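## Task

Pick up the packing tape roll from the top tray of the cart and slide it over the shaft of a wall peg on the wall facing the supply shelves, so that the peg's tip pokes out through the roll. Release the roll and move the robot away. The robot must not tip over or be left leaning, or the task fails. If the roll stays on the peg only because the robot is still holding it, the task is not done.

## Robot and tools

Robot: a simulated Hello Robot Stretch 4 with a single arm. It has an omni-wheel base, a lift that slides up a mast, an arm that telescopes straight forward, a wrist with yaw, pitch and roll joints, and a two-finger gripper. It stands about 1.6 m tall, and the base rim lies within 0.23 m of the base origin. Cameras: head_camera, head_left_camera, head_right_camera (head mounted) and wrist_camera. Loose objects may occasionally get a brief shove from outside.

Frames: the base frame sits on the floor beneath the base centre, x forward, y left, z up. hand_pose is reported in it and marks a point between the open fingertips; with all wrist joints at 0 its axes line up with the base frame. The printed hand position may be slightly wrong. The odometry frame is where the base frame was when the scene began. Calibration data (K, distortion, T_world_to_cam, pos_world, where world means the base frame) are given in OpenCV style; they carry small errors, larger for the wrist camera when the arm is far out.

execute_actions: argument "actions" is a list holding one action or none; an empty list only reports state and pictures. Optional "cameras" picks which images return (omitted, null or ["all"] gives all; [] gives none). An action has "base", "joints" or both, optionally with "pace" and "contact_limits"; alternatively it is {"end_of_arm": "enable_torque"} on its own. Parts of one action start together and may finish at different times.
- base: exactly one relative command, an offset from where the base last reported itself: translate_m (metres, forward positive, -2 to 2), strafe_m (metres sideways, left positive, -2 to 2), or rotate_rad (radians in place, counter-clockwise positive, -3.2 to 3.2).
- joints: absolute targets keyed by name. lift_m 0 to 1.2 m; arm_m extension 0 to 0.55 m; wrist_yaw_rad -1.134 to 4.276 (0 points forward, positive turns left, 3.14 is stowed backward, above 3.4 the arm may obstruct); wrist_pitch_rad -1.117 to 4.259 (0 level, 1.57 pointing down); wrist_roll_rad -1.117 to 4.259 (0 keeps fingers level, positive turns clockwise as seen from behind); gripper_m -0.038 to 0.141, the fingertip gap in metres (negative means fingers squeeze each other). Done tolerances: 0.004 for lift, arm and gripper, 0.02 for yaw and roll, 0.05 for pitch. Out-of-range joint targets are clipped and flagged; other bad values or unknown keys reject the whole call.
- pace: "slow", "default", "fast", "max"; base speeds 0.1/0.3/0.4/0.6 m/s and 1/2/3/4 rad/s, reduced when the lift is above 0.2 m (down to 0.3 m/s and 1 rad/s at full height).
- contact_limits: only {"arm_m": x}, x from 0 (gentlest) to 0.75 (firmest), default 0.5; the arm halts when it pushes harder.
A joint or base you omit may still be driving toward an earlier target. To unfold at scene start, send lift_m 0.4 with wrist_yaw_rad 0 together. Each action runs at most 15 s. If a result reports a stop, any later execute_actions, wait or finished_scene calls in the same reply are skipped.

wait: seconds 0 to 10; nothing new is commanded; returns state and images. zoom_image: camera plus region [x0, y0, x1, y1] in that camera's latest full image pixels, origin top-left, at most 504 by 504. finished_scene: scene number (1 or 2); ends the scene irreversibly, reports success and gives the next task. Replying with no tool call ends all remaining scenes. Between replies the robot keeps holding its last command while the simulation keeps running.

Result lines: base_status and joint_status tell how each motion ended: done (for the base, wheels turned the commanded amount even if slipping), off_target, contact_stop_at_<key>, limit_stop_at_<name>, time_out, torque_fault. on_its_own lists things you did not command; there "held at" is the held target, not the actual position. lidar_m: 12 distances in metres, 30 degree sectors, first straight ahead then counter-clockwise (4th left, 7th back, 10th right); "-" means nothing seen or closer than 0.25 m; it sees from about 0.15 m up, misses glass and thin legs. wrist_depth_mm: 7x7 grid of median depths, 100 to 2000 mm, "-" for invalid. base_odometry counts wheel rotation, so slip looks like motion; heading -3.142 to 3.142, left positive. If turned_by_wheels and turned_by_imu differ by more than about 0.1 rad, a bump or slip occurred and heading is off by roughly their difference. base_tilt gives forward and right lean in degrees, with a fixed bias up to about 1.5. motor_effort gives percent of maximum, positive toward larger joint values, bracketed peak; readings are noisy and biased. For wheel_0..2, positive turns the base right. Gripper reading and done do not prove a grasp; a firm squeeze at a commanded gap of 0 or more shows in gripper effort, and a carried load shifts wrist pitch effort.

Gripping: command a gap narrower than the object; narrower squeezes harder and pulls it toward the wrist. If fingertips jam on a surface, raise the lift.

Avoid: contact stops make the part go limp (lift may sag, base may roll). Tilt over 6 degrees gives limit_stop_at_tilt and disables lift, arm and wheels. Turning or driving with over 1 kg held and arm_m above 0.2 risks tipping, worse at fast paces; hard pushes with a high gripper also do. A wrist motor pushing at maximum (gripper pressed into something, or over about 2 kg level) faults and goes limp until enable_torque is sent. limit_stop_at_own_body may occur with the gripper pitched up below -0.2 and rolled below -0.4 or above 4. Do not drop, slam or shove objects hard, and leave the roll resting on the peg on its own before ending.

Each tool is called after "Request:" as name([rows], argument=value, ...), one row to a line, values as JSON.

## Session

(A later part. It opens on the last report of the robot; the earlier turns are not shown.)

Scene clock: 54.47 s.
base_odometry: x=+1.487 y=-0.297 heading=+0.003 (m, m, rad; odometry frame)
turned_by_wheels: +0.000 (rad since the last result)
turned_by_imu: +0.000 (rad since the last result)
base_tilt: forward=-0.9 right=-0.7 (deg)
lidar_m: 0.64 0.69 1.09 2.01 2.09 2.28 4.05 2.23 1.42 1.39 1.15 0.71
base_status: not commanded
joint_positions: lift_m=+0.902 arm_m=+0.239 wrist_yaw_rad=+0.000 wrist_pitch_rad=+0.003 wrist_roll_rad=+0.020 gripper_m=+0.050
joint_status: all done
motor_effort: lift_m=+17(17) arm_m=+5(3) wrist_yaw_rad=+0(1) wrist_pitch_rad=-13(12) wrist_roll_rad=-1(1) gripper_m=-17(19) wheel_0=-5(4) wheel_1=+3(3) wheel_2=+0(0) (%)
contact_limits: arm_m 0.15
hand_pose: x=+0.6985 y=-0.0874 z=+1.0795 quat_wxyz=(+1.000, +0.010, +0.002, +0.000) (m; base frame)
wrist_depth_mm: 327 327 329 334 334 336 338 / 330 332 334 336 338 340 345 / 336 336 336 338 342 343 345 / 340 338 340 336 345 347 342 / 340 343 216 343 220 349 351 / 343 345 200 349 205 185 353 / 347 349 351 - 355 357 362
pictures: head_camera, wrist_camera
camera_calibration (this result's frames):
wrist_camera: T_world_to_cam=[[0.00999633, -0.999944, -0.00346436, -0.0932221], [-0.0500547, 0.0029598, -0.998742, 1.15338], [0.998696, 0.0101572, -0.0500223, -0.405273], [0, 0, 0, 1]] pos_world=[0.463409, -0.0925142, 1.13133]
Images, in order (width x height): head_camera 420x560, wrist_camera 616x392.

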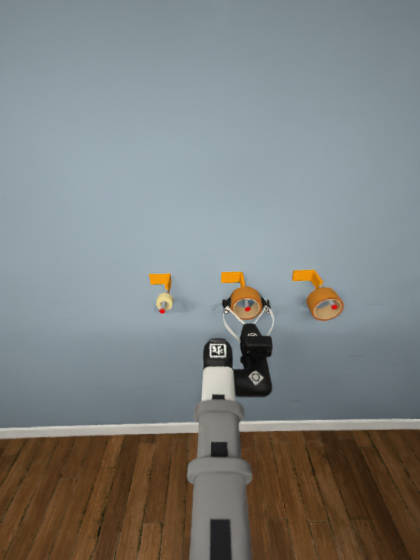

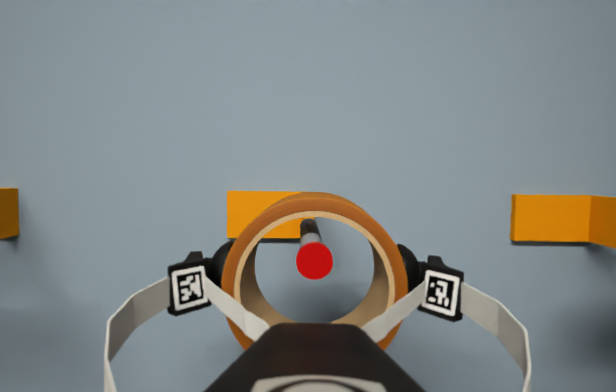

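Request:
execute_actions([
  {"joints":{"arm_m":0.27,"lift_m":0.89},"pace":"slow","contact_limits":{"arm_m":0.15}},
], cameras=["wrist_camera","head_camera"])

Request:
execute_actions([
  {"joints":{"gripper_m":0.14}},
], cameras=[])

Request:
execute_actions([
  {"joints":{"arm_m":0.0},"base":{"translate_m":-0.3}},
], cameras=["wrist_camera","head_camera"])

Scene clock: 57.30 s.
base_odometry: x=+1.487 y=-0.297 heading=+0.003 (m, m, rad; odometry frame)
turned_by_wheels: +0.000 (rad since the last result)
turned_by_imu: +0.000 (rad since the last result)
base_tilt: forward=-1.0 right=-0.8 (deg)
lidar_m: 0.63 0.67 1.10 2.00 2.09 2.30 4.05 2.23 1.40 1.40 1.17 0.70
base_status: not commanded
joint_positions: lift_m=+0.890 arm_m=+0.269 wrist_yaw_rad=-0.001 wrist_pitch_rad=-0.001 wrist_roll_rad=+0.020 gripper_m=+0.050
joint_status: all done
motor_effort: lift_m=+15(15) arm_m=+6(5) wrist_yaw_rad=+1(2) wrist_pitch_rad=+0(13) wrist_roll_rad=-1(1) gripper_m=-13(17) wheel_0=-4(4) wheel_1=+3(3) wheel_2=+0(0) (%)
contact_limits: arm_m 0.15
hand_pose: x=+0.7283 y=-0.0876 z=+1.0689 quat_wxyz=(+1.000, +0.010, -0.001, +0.000) (m; base frame)
wrist_depth_mm: 300 303 304 304 309 309 309 / 303 306 307 309 309 310 314 / 306 307 309 312 310 312 314 / 310 310 309 207 314 319 315 / 310 312 216 307 220 320 322 / 314 314 200 250 205 186 324 / 317 319 319 - 324 325 327
pictures: head_camera, wrist_camera
camera_calibration (this result's frames):
wrist_camera: T_world_to_cam=[[0.00931441, -0.999951, -0.00342041, -0.093308], [-0.0455786, 0.00299245, -0.998956, 1.14125], [0.998917, 0.00946058, -0.0455485, -0.440491], [0, 0, 0, 1]] pos_world=[0.492899, -0.0925513, 1.11968]
Images, in order (width x height): head_camera 420x560, wrist_camera 616x392.

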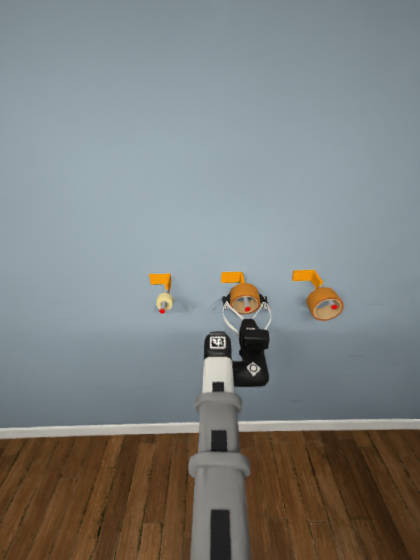

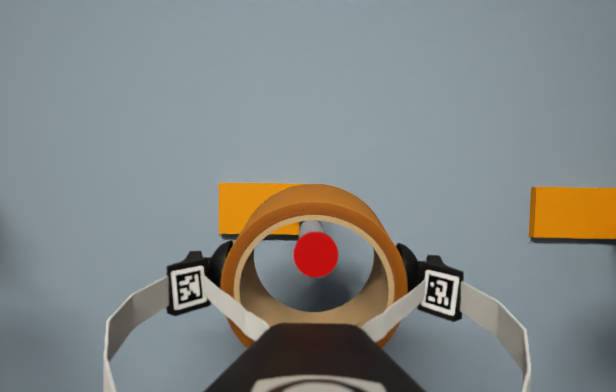

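Scene clock: 59.20 s.
base_odometry: x=+1.487 y=-0.297 heading=+0.003 (m, m, rad; odometry frame)
turned_by_wheels: +0.000 (rad since the last result)
turned_by_imu: +0.000 (rad since the last result)
base_tilt: forward=-0.8 right=-0.7 (deg)
lidar_m: 0.64 0.66 1.08 2.00 2.10 2.29 4.03 2.24 1.41 1.39 1.14 0.71
base_status: not commanded
joint_positions: lift_m=+0.890 arm_m=+0.269 wrist_yaw_rad=+0.000 wrist_pitch_rad=+0.002 wrist_roll_rad=+0.020 gripper_m=+0.140
joint_status: all done
motor_effort: lift_m=+16(15) arm_m=+5(6) wrist_yaw_rad=+1(2) wrist_pitch_rad=-8(8) wrist_roll_rad=-1(0) gripper_m=+0(19) wheel_0=-4(4) wheel_1=+3(3) wheel_2=+0(0) (%)
hand_pose: x=+0.7285 y=-0.0875 z=+1.0681 quat_wxyz=(+1.000, +0.010, +0.001, +0.000) (m; base frame)
wrist_depth_mm: 300 300 303 304 304 307 309 / 303 303 306 307 309 310 310 / 307 306 307 310 312 315 315 / 307 307 309 306 314 315 314 / 310 312 307 315 317 317 320 / 312 315 208 168 191 322 324 / 317 317 320 - 324 325 327
pictures: none
No camera images: the call's "cameras" was empty. Leave "cameras" out to get every camera's image.

Scene clock: 61.67 s.
base_odometry: x=+1.188 y=-0.298 heading=+0.003 (m, m, rad; odometry frame)
turned_by_wheels: +0.000 (rad since the last result)
turned_by_imu: +0.002 (rad since the last result)
base_tilt: forward=-0.9 right=-0.7 (deg)
lidar_m: 0.92 1.13 1.51 2.01 2.00 2.27 3.27 2.01 1.44 1.36 1.59 0.98
base_status: done
joint_positions: lift_m=+0.890 arm_m=+0.001 wrist_yaw_rad=+0.000 wrist_pitch_rad=+0.002 wrist_roll_rad=+0.020 gripper_m=+0.140
joint_status: all done
motor_effort: lift_m=+16(16) arm_m=-5(5) wrist_yaw_rad=+1(0) wrist_pitch_rad=-9(9) wrist_roll_rad=-1(0) gripper_m=+2(2) wheel_0=-3(10) wheel_1=-5(9) wheel_2=+4(13) (%)
hand_pose: x=+0.4602 y=-0.0875 z=+1.0679 quat_wxyz=(+1.000, +0.010, +0.001, +0.000) (m; base frame)
wrist_depth_mm: 854 842 854 866 866 878 891 / 854 854 878 866 891 891 891 / 878 866 878 891 878 878 878 / 891 891 878 878 866 891 904 / 878 866 891 891 904 891 904 / 878 891 904 168 917 917 917 / 878 904 904 - 904 917 917
pictures: head_camera, wrist_camera
camera_calibration (this result's frames):
wrist_camera: T_world_to_cam=[[0.00973895, -0.999947, -0.003452, -0.0908505], [-0.048809, 0.00297268, -0.998804, 1.12935], [0.998761, 0.00989579, -0.0487775, -0.169239], [0, 0, 0, 1]] pos_world=[0.225037, -0.0925281, 1.11943]
Images, in order (width x height): head_camera 420x560, wrist_camera 616x392.

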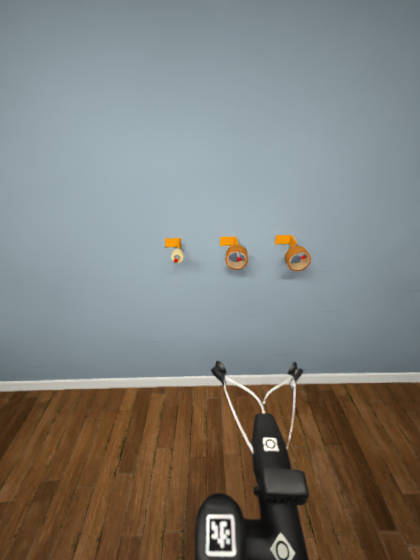

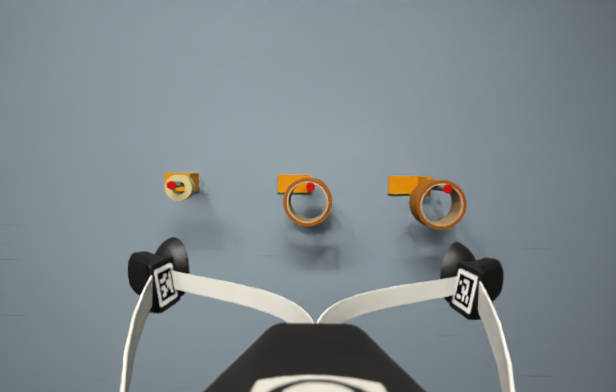

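Request:
finished_scene(scene=1)

The scene is finished: the task was done.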